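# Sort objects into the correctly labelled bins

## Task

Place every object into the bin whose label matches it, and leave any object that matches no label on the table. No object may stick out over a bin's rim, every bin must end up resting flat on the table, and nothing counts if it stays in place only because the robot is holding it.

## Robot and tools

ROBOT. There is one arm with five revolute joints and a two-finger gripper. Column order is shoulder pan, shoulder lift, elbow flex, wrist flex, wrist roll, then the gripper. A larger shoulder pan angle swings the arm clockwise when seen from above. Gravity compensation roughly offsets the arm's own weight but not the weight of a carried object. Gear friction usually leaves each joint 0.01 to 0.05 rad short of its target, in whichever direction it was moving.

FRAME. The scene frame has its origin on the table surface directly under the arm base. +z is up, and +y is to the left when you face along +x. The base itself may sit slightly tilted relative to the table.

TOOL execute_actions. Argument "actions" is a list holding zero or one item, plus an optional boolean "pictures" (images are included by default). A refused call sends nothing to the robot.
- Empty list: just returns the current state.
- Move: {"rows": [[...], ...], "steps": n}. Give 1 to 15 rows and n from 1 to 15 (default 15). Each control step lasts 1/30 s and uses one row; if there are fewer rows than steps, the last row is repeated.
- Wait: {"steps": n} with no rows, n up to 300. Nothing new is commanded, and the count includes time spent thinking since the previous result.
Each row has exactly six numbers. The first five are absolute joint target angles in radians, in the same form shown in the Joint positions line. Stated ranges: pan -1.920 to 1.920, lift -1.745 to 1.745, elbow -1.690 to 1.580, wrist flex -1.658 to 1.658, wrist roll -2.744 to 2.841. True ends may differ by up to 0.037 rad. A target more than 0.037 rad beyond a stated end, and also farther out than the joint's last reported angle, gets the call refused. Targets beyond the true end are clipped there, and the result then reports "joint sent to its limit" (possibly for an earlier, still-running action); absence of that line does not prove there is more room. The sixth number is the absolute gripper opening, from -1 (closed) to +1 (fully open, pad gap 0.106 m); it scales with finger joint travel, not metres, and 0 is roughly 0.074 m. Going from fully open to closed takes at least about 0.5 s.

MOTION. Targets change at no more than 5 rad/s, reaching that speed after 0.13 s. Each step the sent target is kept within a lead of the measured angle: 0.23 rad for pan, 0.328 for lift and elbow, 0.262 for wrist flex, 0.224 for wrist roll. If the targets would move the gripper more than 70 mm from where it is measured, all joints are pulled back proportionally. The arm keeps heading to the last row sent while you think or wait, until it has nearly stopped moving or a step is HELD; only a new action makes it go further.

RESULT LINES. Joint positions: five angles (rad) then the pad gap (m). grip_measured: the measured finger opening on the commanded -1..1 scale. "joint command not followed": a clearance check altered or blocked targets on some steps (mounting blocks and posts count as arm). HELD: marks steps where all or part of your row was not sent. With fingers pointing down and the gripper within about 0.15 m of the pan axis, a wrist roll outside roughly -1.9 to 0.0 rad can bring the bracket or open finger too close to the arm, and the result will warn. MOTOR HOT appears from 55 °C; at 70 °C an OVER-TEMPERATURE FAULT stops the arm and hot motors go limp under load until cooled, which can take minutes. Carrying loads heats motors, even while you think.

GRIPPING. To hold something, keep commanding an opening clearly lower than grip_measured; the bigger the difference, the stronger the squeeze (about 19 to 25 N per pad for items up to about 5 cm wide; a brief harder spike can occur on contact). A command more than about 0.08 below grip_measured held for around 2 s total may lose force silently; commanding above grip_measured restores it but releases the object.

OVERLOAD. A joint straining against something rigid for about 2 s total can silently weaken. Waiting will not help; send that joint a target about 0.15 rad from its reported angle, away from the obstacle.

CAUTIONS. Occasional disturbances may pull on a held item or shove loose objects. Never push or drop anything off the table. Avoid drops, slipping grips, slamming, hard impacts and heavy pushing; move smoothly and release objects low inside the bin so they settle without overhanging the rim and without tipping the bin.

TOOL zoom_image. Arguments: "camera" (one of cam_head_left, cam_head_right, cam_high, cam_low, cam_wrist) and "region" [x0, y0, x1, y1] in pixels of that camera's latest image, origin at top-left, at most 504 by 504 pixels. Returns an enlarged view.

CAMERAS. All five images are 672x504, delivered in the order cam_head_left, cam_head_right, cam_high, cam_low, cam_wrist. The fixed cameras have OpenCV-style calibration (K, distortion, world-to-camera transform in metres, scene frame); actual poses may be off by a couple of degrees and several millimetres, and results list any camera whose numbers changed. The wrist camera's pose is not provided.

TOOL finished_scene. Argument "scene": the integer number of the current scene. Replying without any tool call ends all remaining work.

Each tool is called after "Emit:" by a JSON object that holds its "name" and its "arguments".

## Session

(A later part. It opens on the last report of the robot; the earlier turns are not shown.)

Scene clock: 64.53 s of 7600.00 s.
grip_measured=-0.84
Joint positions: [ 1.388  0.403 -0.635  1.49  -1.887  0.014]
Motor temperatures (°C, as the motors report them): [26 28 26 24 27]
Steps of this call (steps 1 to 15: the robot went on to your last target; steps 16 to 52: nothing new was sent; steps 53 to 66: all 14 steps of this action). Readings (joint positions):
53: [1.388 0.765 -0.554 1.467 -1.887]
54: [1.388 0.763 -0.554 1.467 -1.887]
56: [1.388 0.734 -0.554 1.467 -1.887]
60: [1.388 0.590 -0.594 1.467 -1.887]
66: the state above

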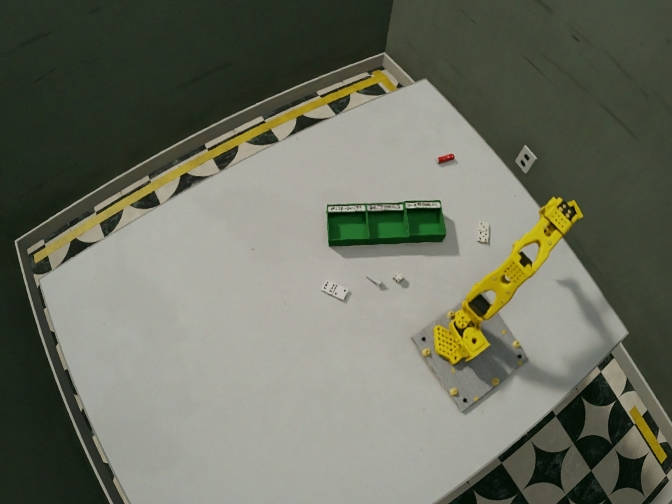

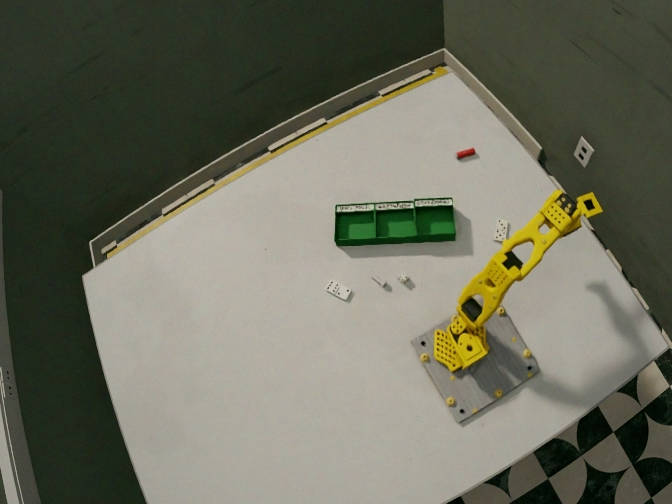

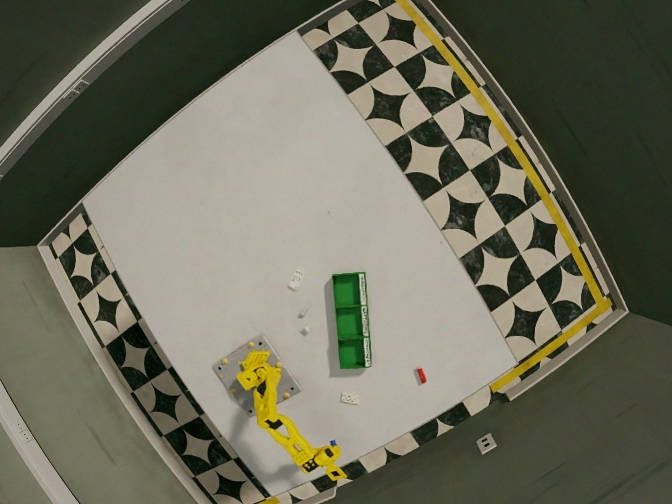

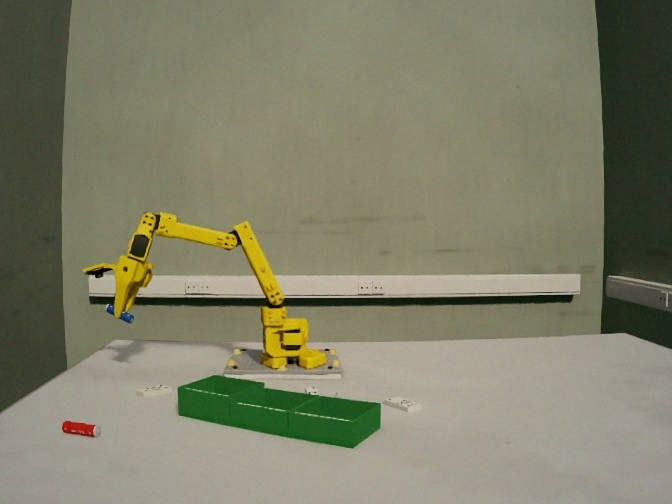

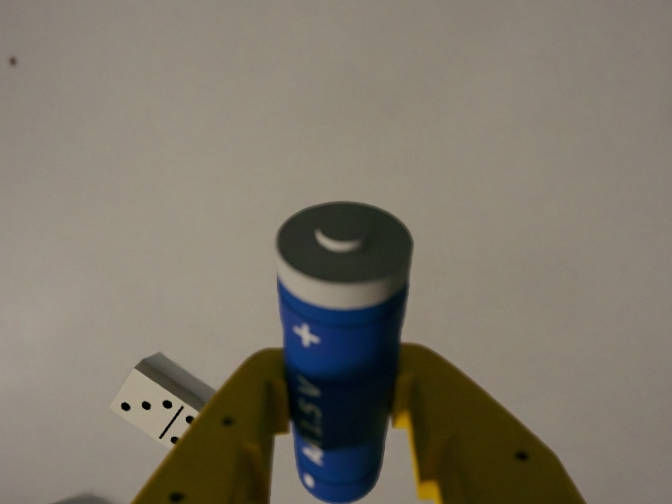

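Emit:
{"name": "execute_actions", "arguments": {"actions": [{"rows":[[1.3,0.39,-0.64,1.5,-1.88,-0.91],[1.2,0.39,-0.64,1.5,-1.88,-0.91],[1.1,0.39,-0.64,1.5,-1.88,-0.91],[1.0,0.39,-0.64,1.5,-1.86,-0.91],[0.9,0.39,-0.64,1.5,-1.84,-0.91],[0.8,0.39,-0.64,1.5,-1.82,-0.91],[0.7,0.39,-0.64,1.5,-1.8,-0.91],[0.6,0.39,-0.64,1.5,-1.77,-0.91],[0.5,0.39,-0.64,1.5,-1.74,-0.91],[0.4,0.39,-0.64,1.5,-1.7,-0.91],[0.3,0.39,-0.64,1.5,-1.66,-0.91],[0.2,0.39,-0.64,1.5,-1.62,-0.91],[0.12,0.39,-0.64,1.5,-1.58,-0.91],[0.06,0.39,-0.64,1.5,-1.54,-0.91],[0.0,0.39,-0.64,1.5,-1.5,-0.91]],"steps":15}], "pictures": false}}

Emit:
{"name": "execute_actions", "arguments": {"actions": [{"steps":25}]}}

Scene clock: 67.83 s of 7600.00 s.
grip_measured=-0.84
Joint positions: [ 0.671  0.397 -0.635  1.493 -1.613  0.014]
Motor temperatures (°C, as the motors report them): [26 28 26 24 27]
Steps of this call (steps 1 to 15: the robot went on to your last target; steps 16 to 84: nothing new was sent; steps 85 to 99: all 15 steps of this action). Readings (joint positions):
85: [1.388 0.397 -0.635 1.493 -1.887]
86: [1.381 0.397 -0.635 1.493 -1.887]
88: [1.314 0.397 -0.635 1.493 -1.887]
92: [1.078 0.397 -0.635 1.493 -1.833]
99: the state above

Scene clock: 68.67 s of 7600.00 s.
grip_measured=-0.84
Joint positions: [ 0.005  0.397 -0.635  1.493 -1.508  0.014]
Motor temperatures (°C, as the motors report them): [26 28 26 24 27]
Steps of this call (steps 1 to 25: the robot went on to your last target). Readings (joint positions):
1: [0.613 0.397 -0.635 1.493 -1.576]
2: [0.555 0.397 -0.635 1.493 -1.548]
4: [0.438 0.397 -0.635 1.493 -1.522]
8: [0.205 0.397 -0.635 1.493 -1.510]
25: the state above

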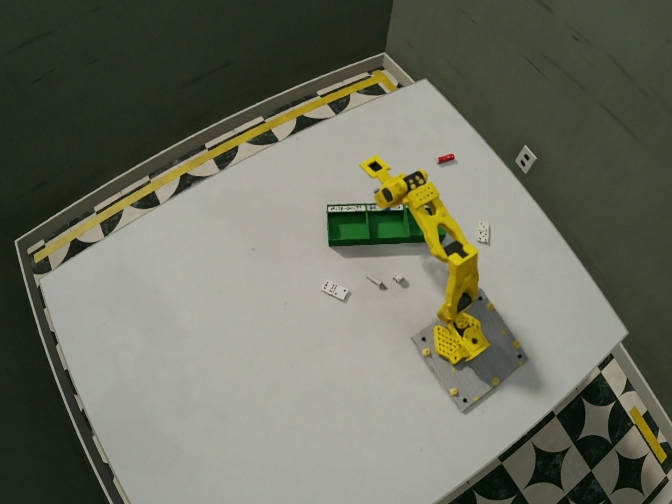

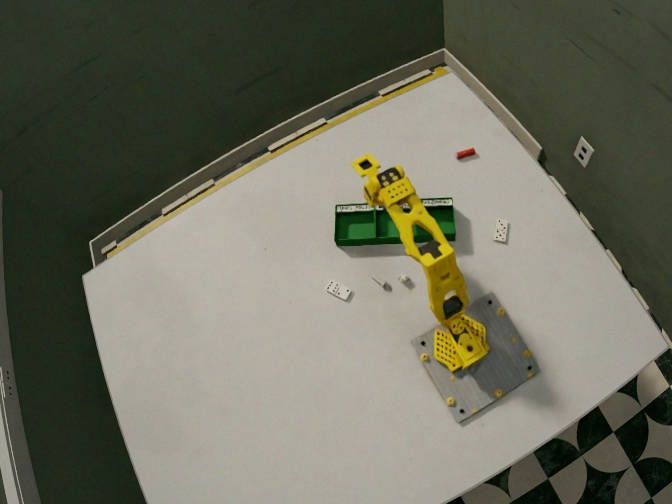

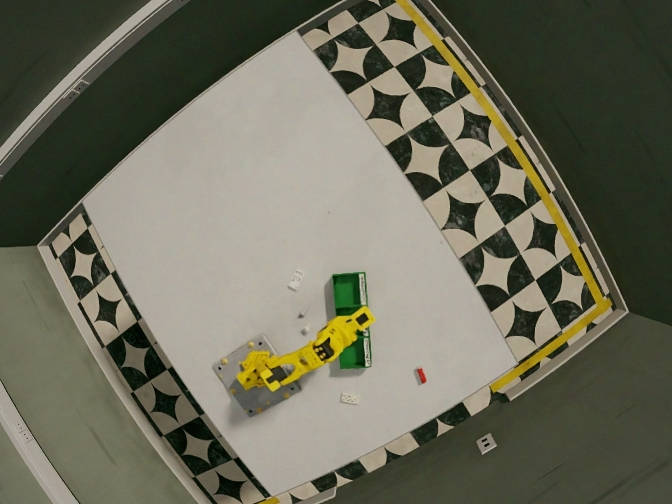

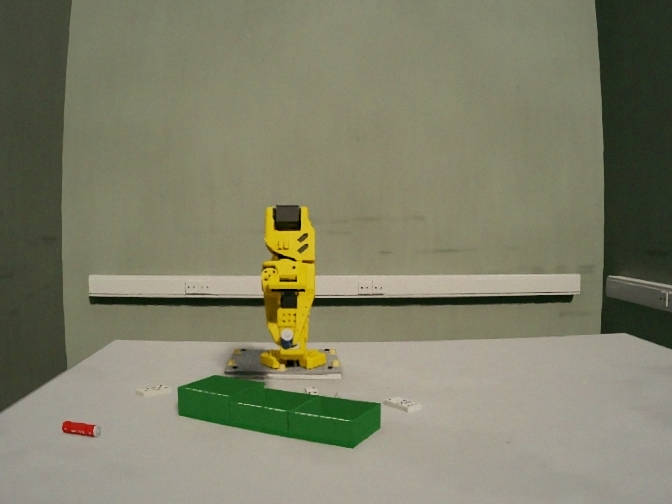

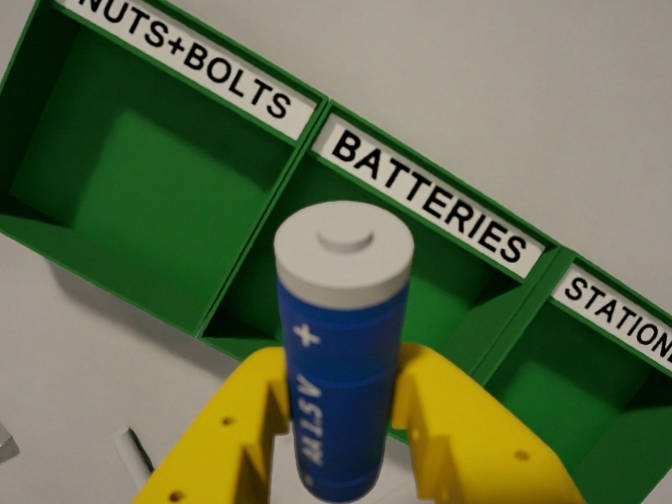

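Emit:
{"name": "execute_actions", "arguments": {"actions": [{"rows":[[0,0.42,-0.66,1.51,-1.35,-0.91],[0,0.45,-0.68,1.52,-1.2,-0.91],[0,0.48,-0.7,1.53,-1.05,-0.91],[0,0.51,-0.72,1.55,-0.9,-0.91],[0,0.54,-0.74,1.56,-0.75,-0.91],[0,0.57,-0.76,1.58,-0.6,-0.91],[0,0.6,-0.78,1.59,-0.45,-0.91],[0,0.64,-0.8,1.6,-0.43,-0.91],[0,0.68,-0.83,1.62,-0.43,-0.91]],"steps":15}]}}

Scene clock: 71.93 s of 7600.00 s.
grip_measured=-0.84
Joint positions: [ 0.005  0.665 -0.807  1.613 -0.79   0.014]
Motor temperatures (°C, as the motors report them): [26 28 26 24 27]
Steps of this call (steps 1 to 15: the robot went on to your last target; steps 16 to 83: nothing new was sent; steps 84 to 98: all 15 steps of this action). Readings (joint positions):
84: [0.005 0.397 -0.635 1.494 -1.507]
85: [0.005 0.400 -0.638 1.498 -1.496]
87: [0.005 0.433 -0.663 1.511 -1.412]
91: [0.005 0.547 -0.733 1.563 -1.185]
98: the state above

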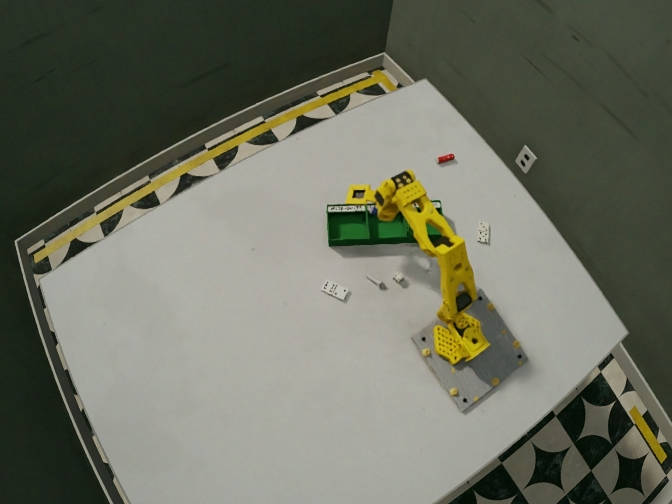

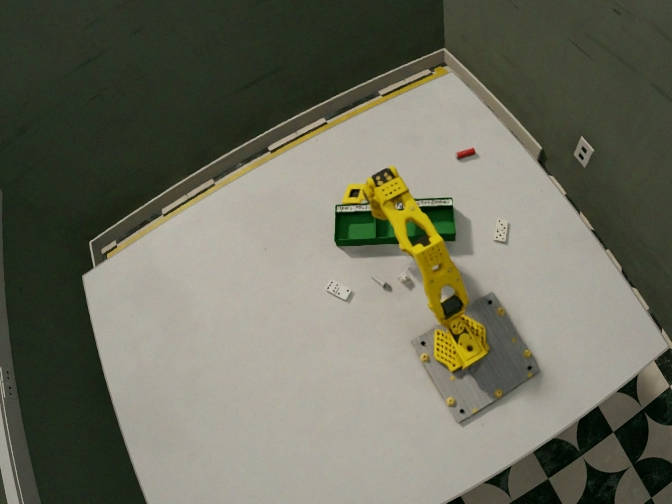

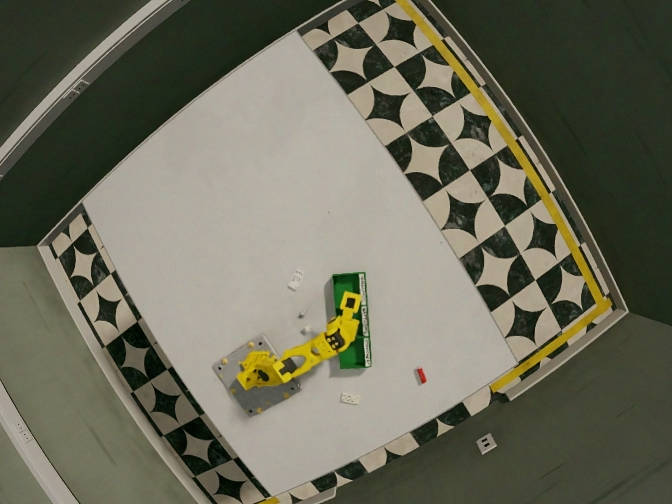

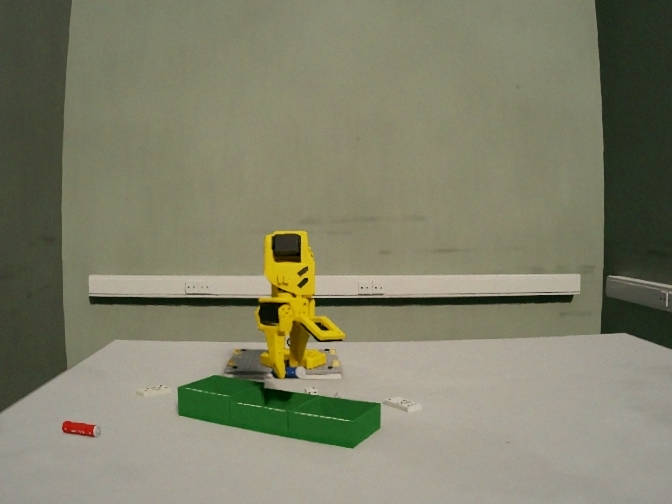

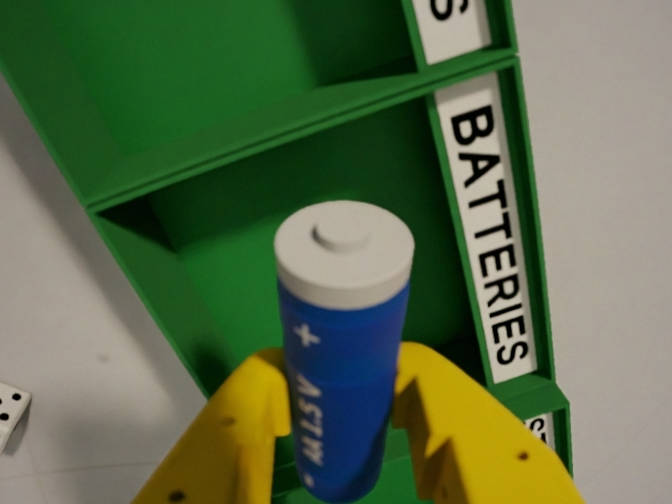

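Emit:
{"name": "execute_actions", "arguments": {"actions": [{"rows":[[-0.06,0.68,-0.83,1.62,-0.43,-0.91],[-0.06,0.68,-0.83,1.62,-0.43,-0.91],[-0.06,0.68,-0.83,1.62,-0.43,-0.91],[-0.06,0.68,-0.83,1.62,-0.43,-0.91],[-0.06,0.71,-0.83,1.62,-0.43,-0.91],[-0.06,0.74,-0.83,1.62,-0.43,-0.91],[-0.06,0.77,-0.83,1.62,-0.43,-0.91]],"steps":15}]}}

Scene clock: 73.87 s of 7600.00 s.
grip_measured=-0.84
Joint positions: [-0.056  0.757 -0.816  1.613 -0.438  0.014]
Motor temperatures (°C, as the motors report them): [26 28 26 24 27]
Steps of this call (steps 1 to 30: the robot went on to your last target; steps 31 to 43: nothing new was sent; steps 44 to 58: all 15 steps of this action). Readings (joint positions):
44: [0.004 0.665 -0.812 1.613 -0.438]
45: [-0.002 0.665 -0.812 1.613 -0.438]
47: [-0.031 0.665 -0.812 1.613 -0.438]
51: [-0.054 0.716 -0.816 1.613 -0.438]
58: the state above

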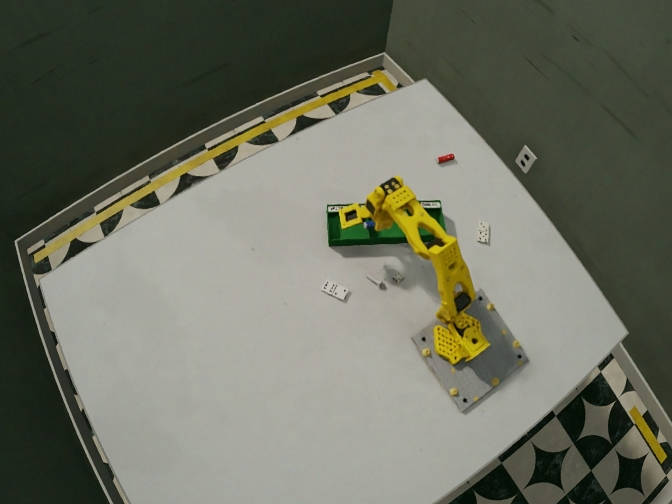

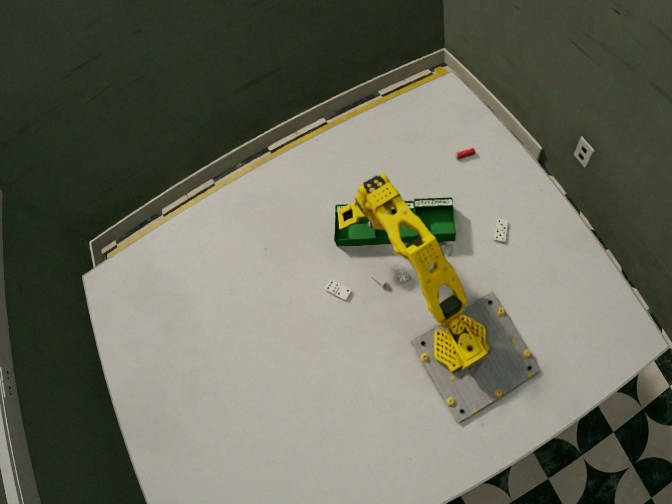

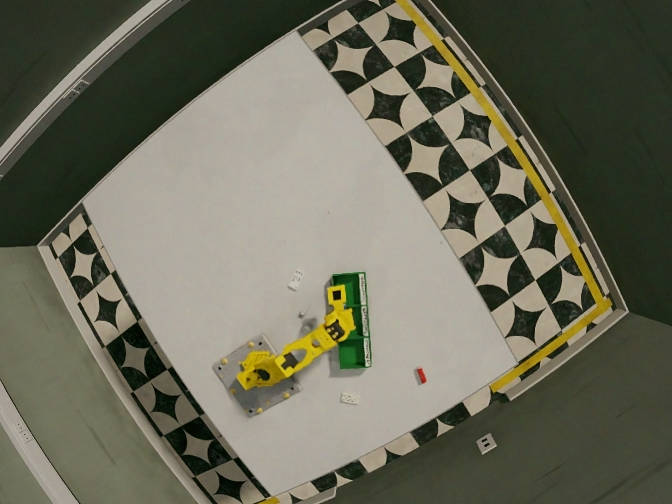

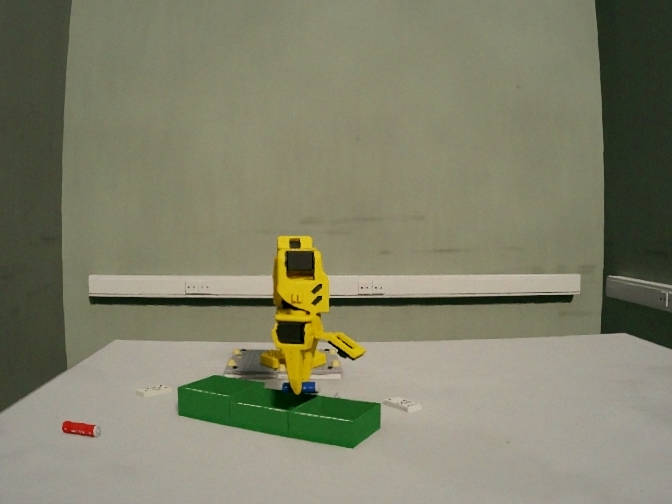

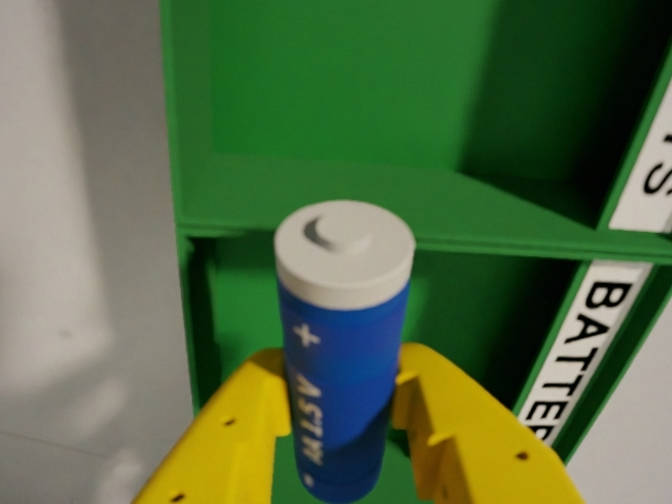

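Emit:
{"name": "execute_actions", "arguments": {"actions": [{"rows":[[-0.015,0.77,-0.9,1.62,-0.43,-0.91],[-0.015,0.78,-0.92,1.62,-0.43,-0.91],[-0.015,0.78,-0.92,1.62,-0.43,-0.91],[-0.015,0.78,-0.92,1.62,-0.43,-0.91],[-0.015,0.82,-0.92,1.62,-0.43,-0.91],[-0.015,0.86,-0.92,1.62,-0.43,-0.91],[-0.015,0.89,-0.92,1.62,-0.43,-0.91]],"steps":15}]}}

Scene clock: 75.57 s of 7600.00 s.
grip_measured=-0.84
Joint positions: [-0.019  0.867 -0.907  1.614 -0.438  0.014]
Motor temperatures (°C, as the motors report them): [26 28 26 24 27]
Steps of this call (steps 1 to 15: the robot went on to your last target; steps 16 to 36: nothing new was sent; steps 37 to 51: all 15 steps of this action). Readings (joint positions):
37: [-0.056 0.757 -0.816 1.613 -0.438]
38: [-0.051 0.757 -0.824 1.613 -0.438]
40: [-0.034 0.763 -0.865 1.614 -0.438]
44: [-0.021 0.823 -0.904 1.614 -0.438]
51: the state above

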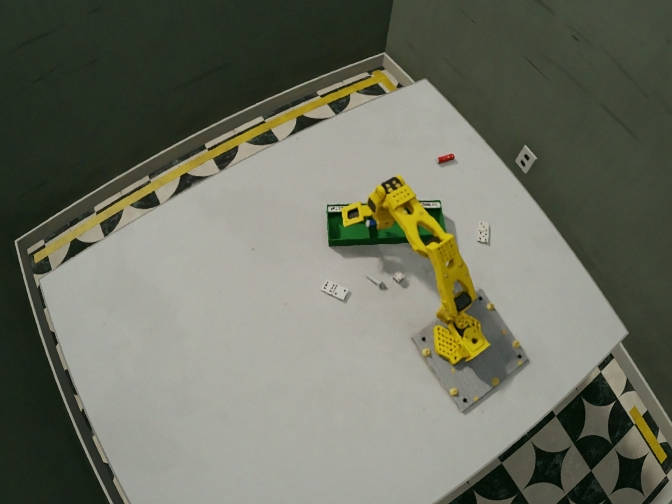

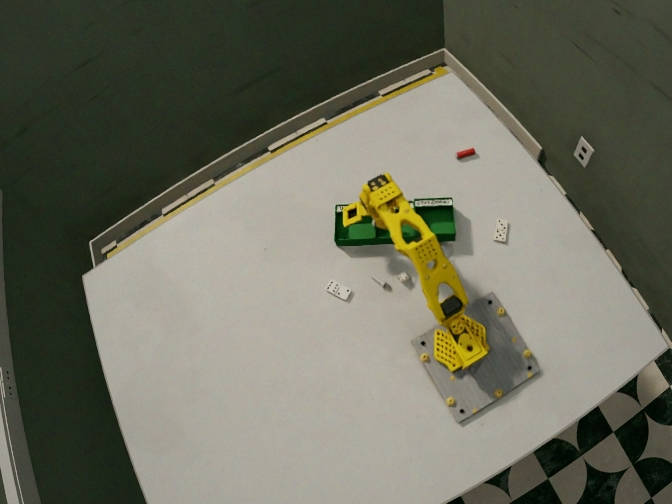

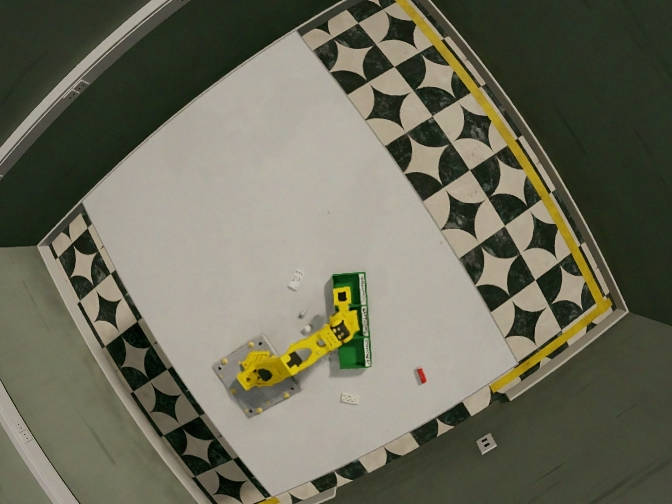

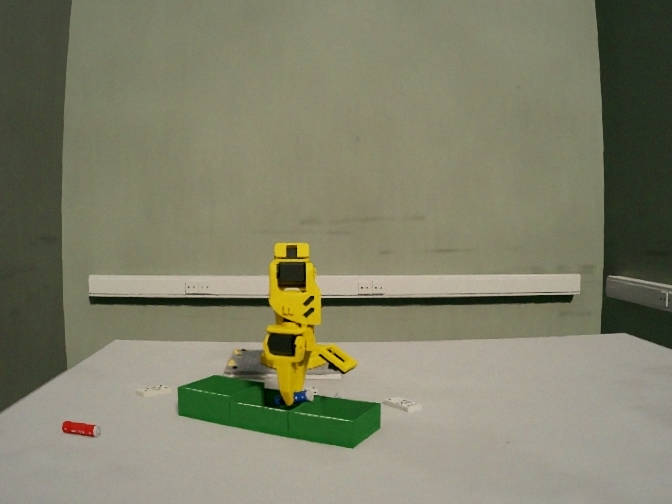

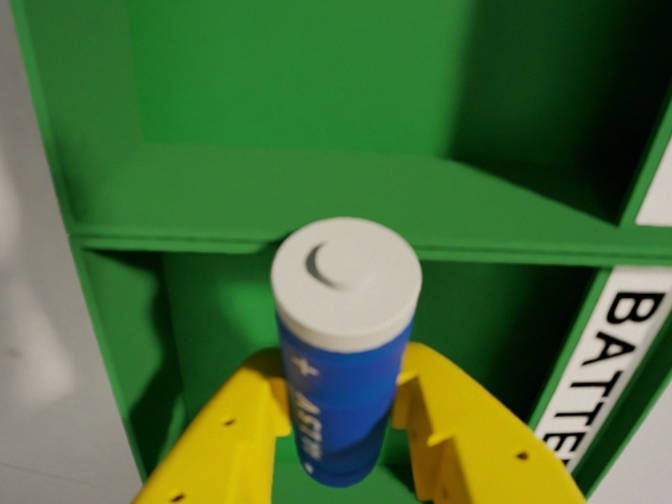

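Emit:
{"name": "execute_actions", "arguments": {"actions": [{"rows":[[-0.015,0.8,-0.92,1.62,-0.43,-0.91],[-0.015,0.8,-0.92,1.62,-0.43,-0.91],[-0.015,0.8,-0.92,1.62,-0.43,-0.91],[0.05,0.8,-0.92,1.62,-0.43,-0.91],[0.05,0.8,-0.92,1.62,-0.43,-0.91],[0.05,0.8,-0.92,1.62,-0.43,-0.91],[0.05,0.8,-0.92,1.62,-0.43,-0.91],[0.05,0.84,-0.92,1.62,-0.43,-0.91],[0.05,0.88,-0.92,1.62,-0.43,-0.91]],"steps":15}]}}

Scene clock: 77.90 s of 7600.00 s.
grip_measured=-0.84
Joint positions: [ 0.045  0.864 -0.907  1.614 -0.438  0.014]
Motor temperatures (°C, as the motors report them): [26 28 26 24 27]
Steps of this call (steps 1 to 15: the robot went on to your last target; steps 16 to 55: nothing new was sent; steps 56 to 70: all 15 steps of this action). Readings (joint positions):
56: [-0.019 0.867 -0.907 1.614 -0.438]
57: [-0.019 0.866 -0.907 1.614 -0.438]
59: [-0.018 0.844 -0.907 1.614 -0.438]
63: [0.031 0.820 -0.907 1.614 -0.438]
70: the state above

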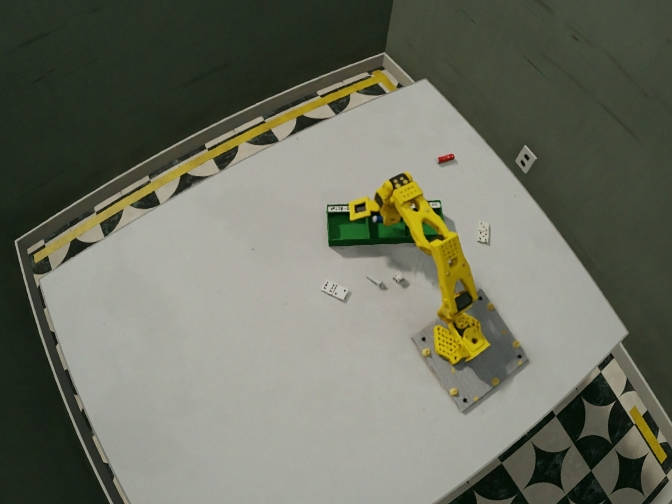

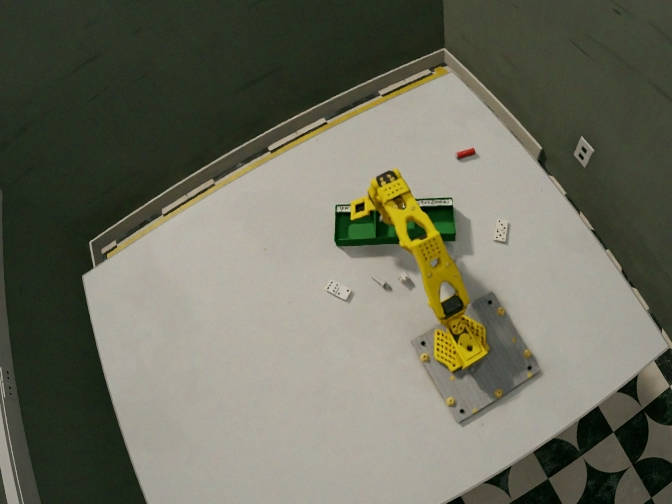

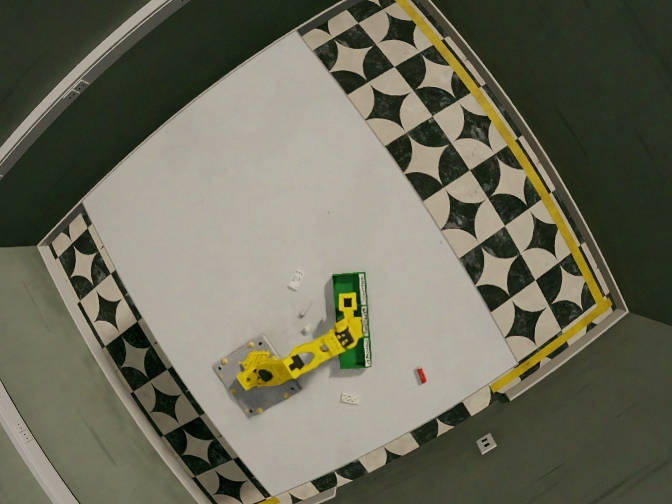

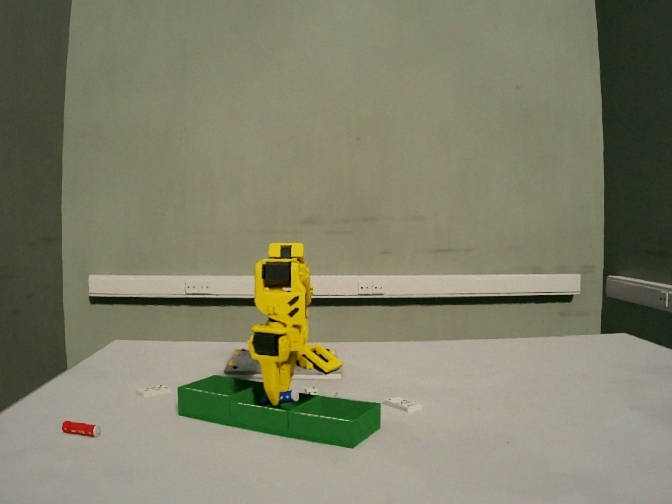

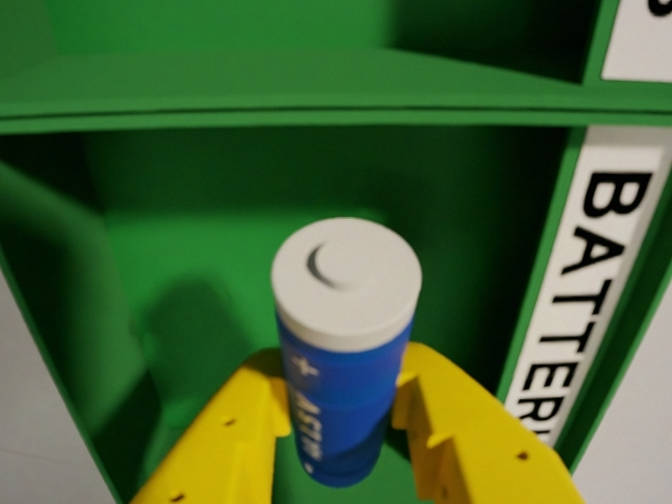

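Clear. Lower more and release.

Emit:
{"name": "execute_actions", "arguments": {"actions": [{"rows":[[0.05,0.91,-0.92,1.62,-0.43,-0.91],[0.05,0.94,-0.92,1.62,-0.43,-0.91],[0.05,0.96,-0.92,1.62,-0.43,-0.91],[0.05,0.96,-0.92,1.62,-0.43,-0.91],[0.05,0.96,-0.92,1.62,-0.43,-0.91],[0.05,0.96,-0.92,1.62,-0.43,-0.91],[0.05,0.96,-0.92,1.62,-0.43,-0.91],[0.05,0.96,-0.92,1.62,-0.43,-0.8],[0.05,0.96,-0.92,1.62,-0.43,-0.7]],"steps":15}]}}

Scene clock: 79.60 s of 7600.00 s.
grip_measured=-0.73
Joint positions: [ 0.045  0.941 -0.91   1.614 -0.438  0.023]
Motor temperatures (°C, as the motors report them): [26 28 26 24 27]
Steps of this call (steps 1 to 15: the robot went on to your last target; steps 16 to 36: nothing new was sent; steps 37 to 51: all 15 steps of this action). Readings (joint positions):
37: [0.045 0.866 -0.907 1.614 -0.438]
38: [0.045 0.874 -0.908 1.614 -0.438]
40: [0.045 0.913 -0.908 1.614 -0.438]
44: [0.045 0.938 -0.910 1.614 -0.438]
51: the state above

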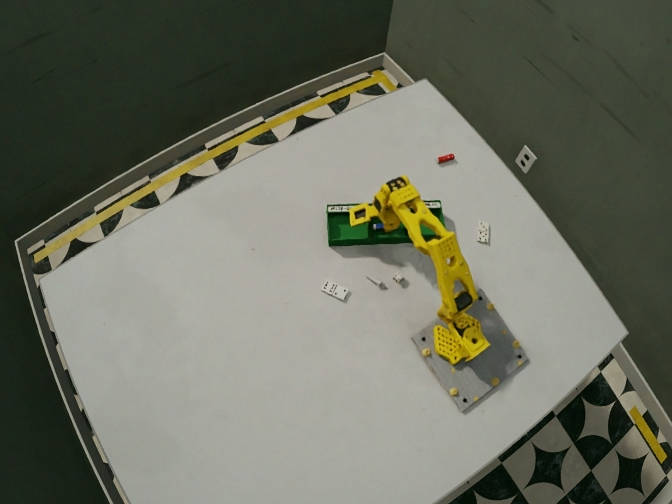

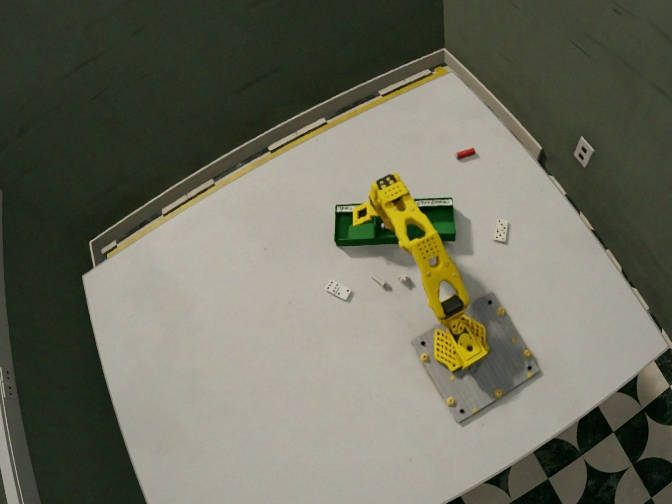

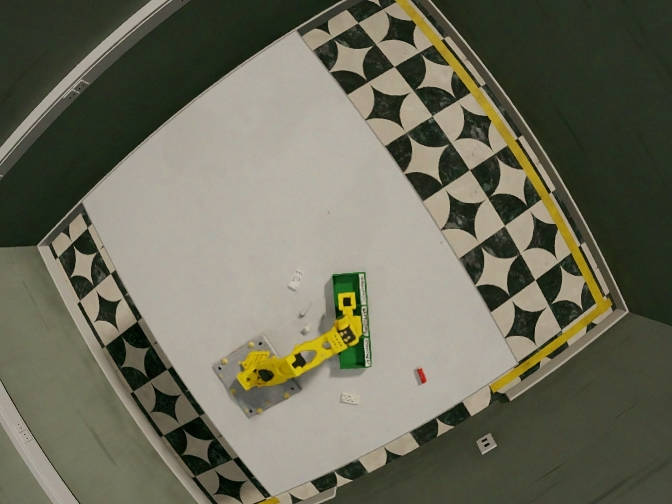

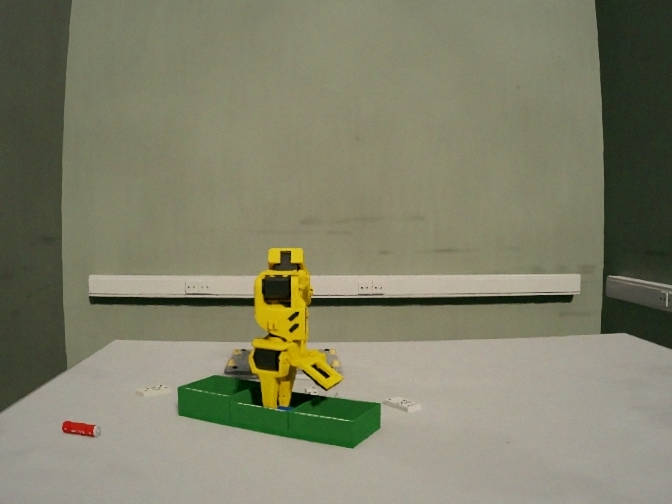

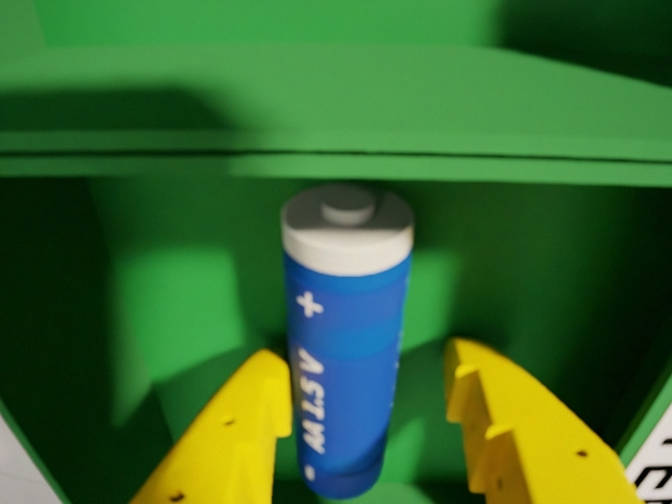

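Emit:
{"name": "execute_actions", "arguments": {"actions": [{"rows":[[0.05,0.88,-0.92,1.62,-0.43,-0.7],[0.05,0.8,-0.9,1.62,-0.43,-0.7],[0.05,0.7,-0.85,1.6,-0.43,-0.7],[0.05,0.6,-0.78,1.58,-0.5,-0.7],[0.03,0.5,-0.68,1.55,-0.7,-0.7],[-0.05,0.42,-0.55,1.5,-0.9,-0.7],[-0.15,0.37,-0.45,1.47,-1.1,-0.7],[-0.25,0.35,-0.36,1.44,-1.3,-0.7],[-0.35,0.35,-0.28,1.41,-1.45,-0.7],[-0.47,0.35,-0.2,1.39,-1.5,-0.7]],"steps":15}], "pictures": false}}

Emit:
{"name": "execute_actions", "arguments": {"actions": [{"steps":12}]}}

Scene clock: 84.07 s of 7600.00 s.
grip_measured=-0.71
Joint positions: [-0.396  0.369 -0.244  1.401 -0.971  0.024]
Motor temperatures (°C, as the motors report them): [26 28 26 24 27]
Steps of this call (steps 1 to 15: the robot went on to your last target; steps 16 to 90: nothing new was sent; then 0.97 s passed at rest; steps 91 to 105: all 15 steps of this action). Readings (joint positions):
91: [0.045 0.941 -0.910 1.614 -0.438]
92: [0.045 0.940 -0.910 1.614 -0.438]
94: [0.045 0.880 -0.893 1.611 -0.438]
98: [-0.005 0.573 -0.681 1.528 -0.580]
105: the state above

Scene clock: 84.47 s of 7600.00 s.
grip_measured=-0.71
Joint positions: [-0.464  0.364 -0.218  1.396 -1.484  0.024]
Motor temperatures (°C, as the motors report them): [26 28 26 24 27]
Steps of this call (steps 1 to 12: the robot went on to your last target). Readings (joint positions):
1: [-0.429 0.369 -0.229 1.399 -1.028]
2: [-0.449 0.369 -0.221 1.399 -1.085]
4: [-0.462 0.367 -0.218 1.398 -1.197]
8: [-0.464 0.364 -0.218 1.398 -1.413]
12: the state above

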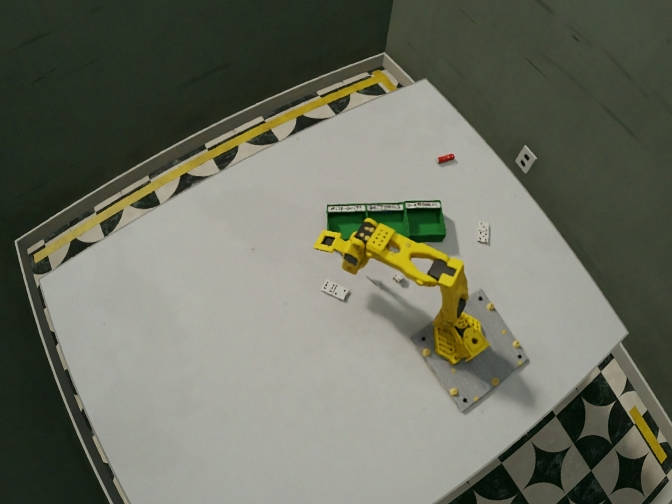

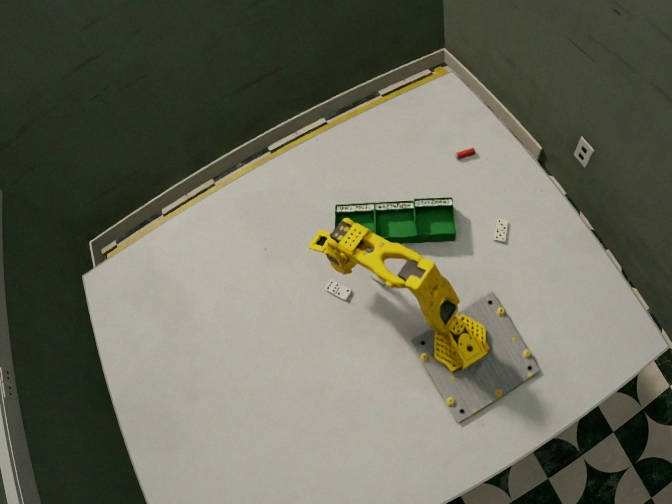

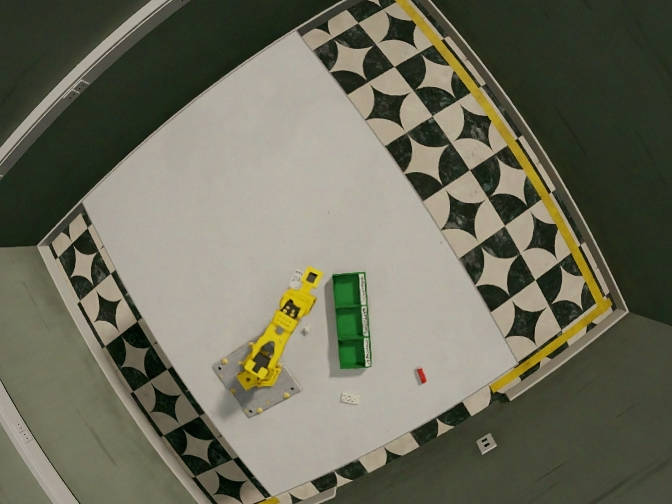

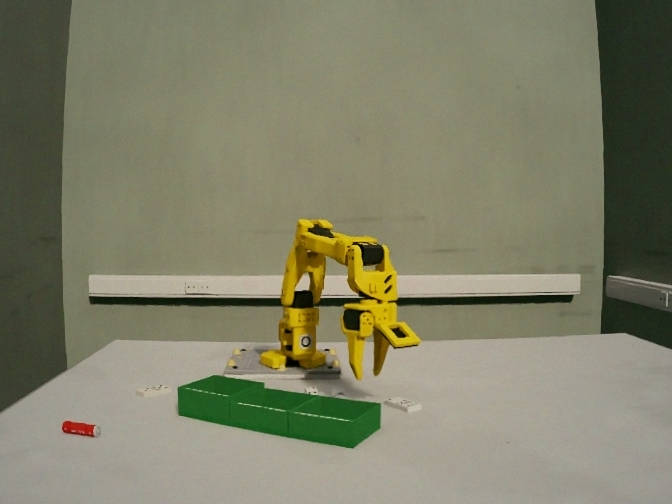

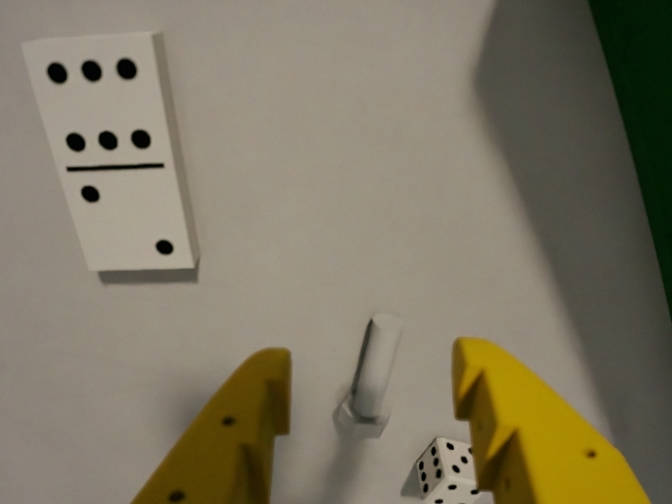

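Emit:
{"name": "execute_actions", "arguments": {"actions": [{"rows":[[-0.46,0.35,-0.15,1.35,-1.6,-0.75],[-0.46,0.35,-0.09,1.3,-1.7,-0.75],[-0.46,0.35,-0.02,1.25,-1.7,-0.75]],"steps":15}]}}

Scene clock: 87.47 s of 7600.00 s.
grip_measured=-0.74
Joint positions: [-0.464  0.36  -0.039  1.258 -1.691  0.022]
Motor temperatures (°C, as the motors report them): [26 28 26 24 27]
Steps of this call (steps 1 to 30: the robot went on to your last target; steps 31 to 75: nothing new was sent; steps 76 to 90: all 15 steps of this action). Readings (joint positions):
76: [-0.464 0.364 -0.217 1.396 -1.493]
77: [-0.464 0.363 -0.206 1.386 -1.504]
79: [-0.464 0.360 -0.137 1.329 -1.583]
83: [-0.464 0.360 -0.042 1.266 -1.679]
90: the state above

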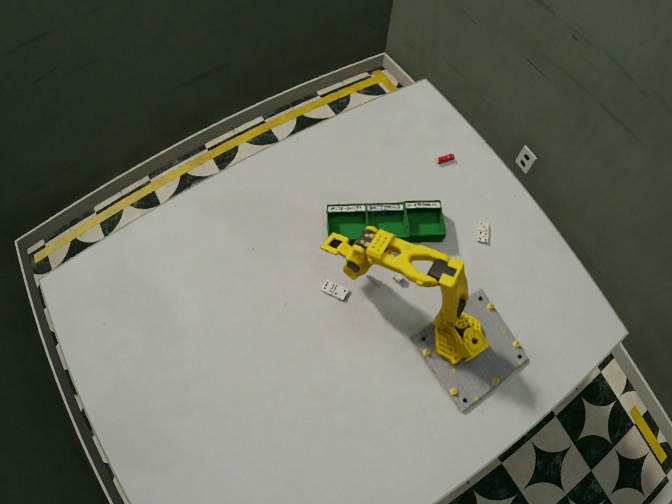

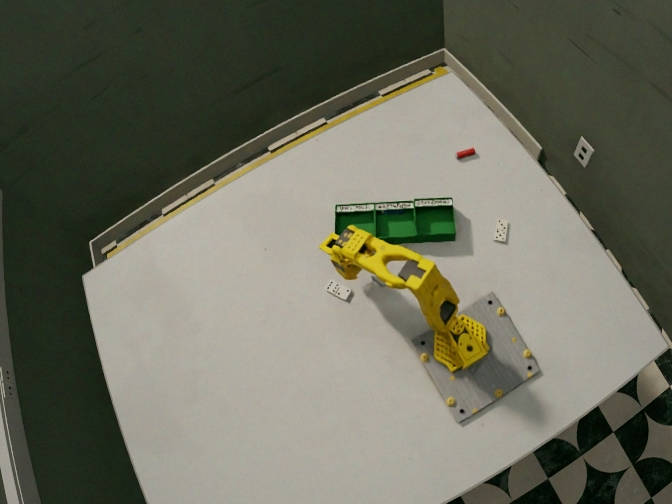

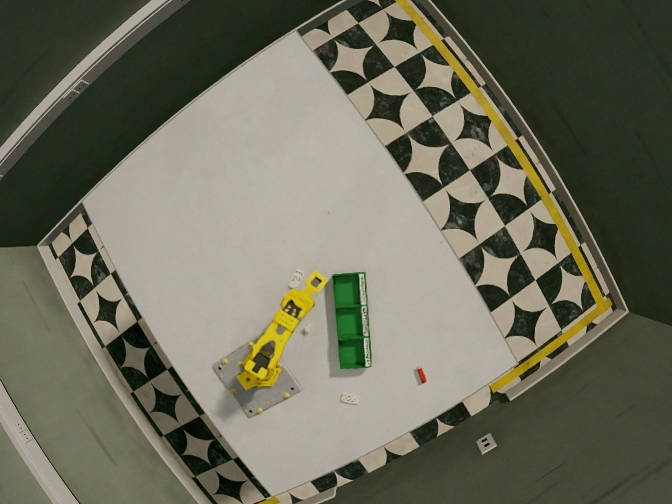

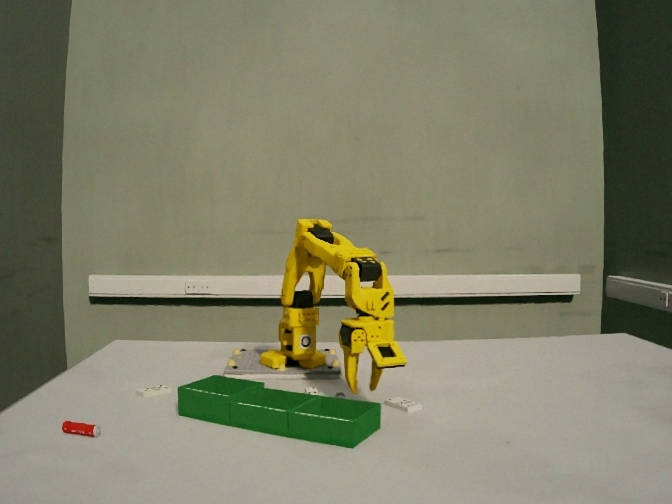

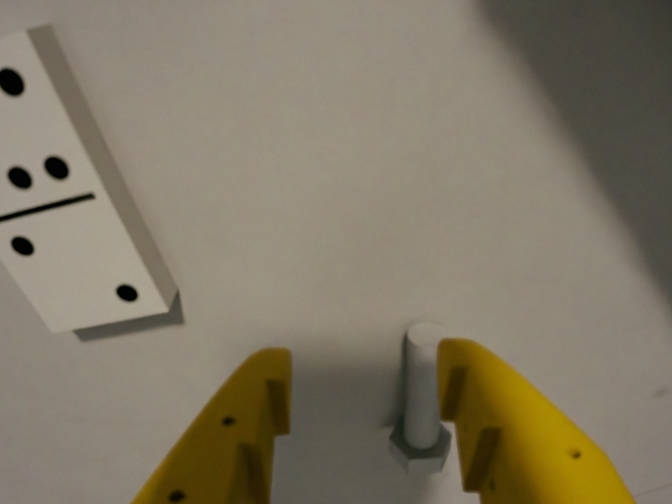

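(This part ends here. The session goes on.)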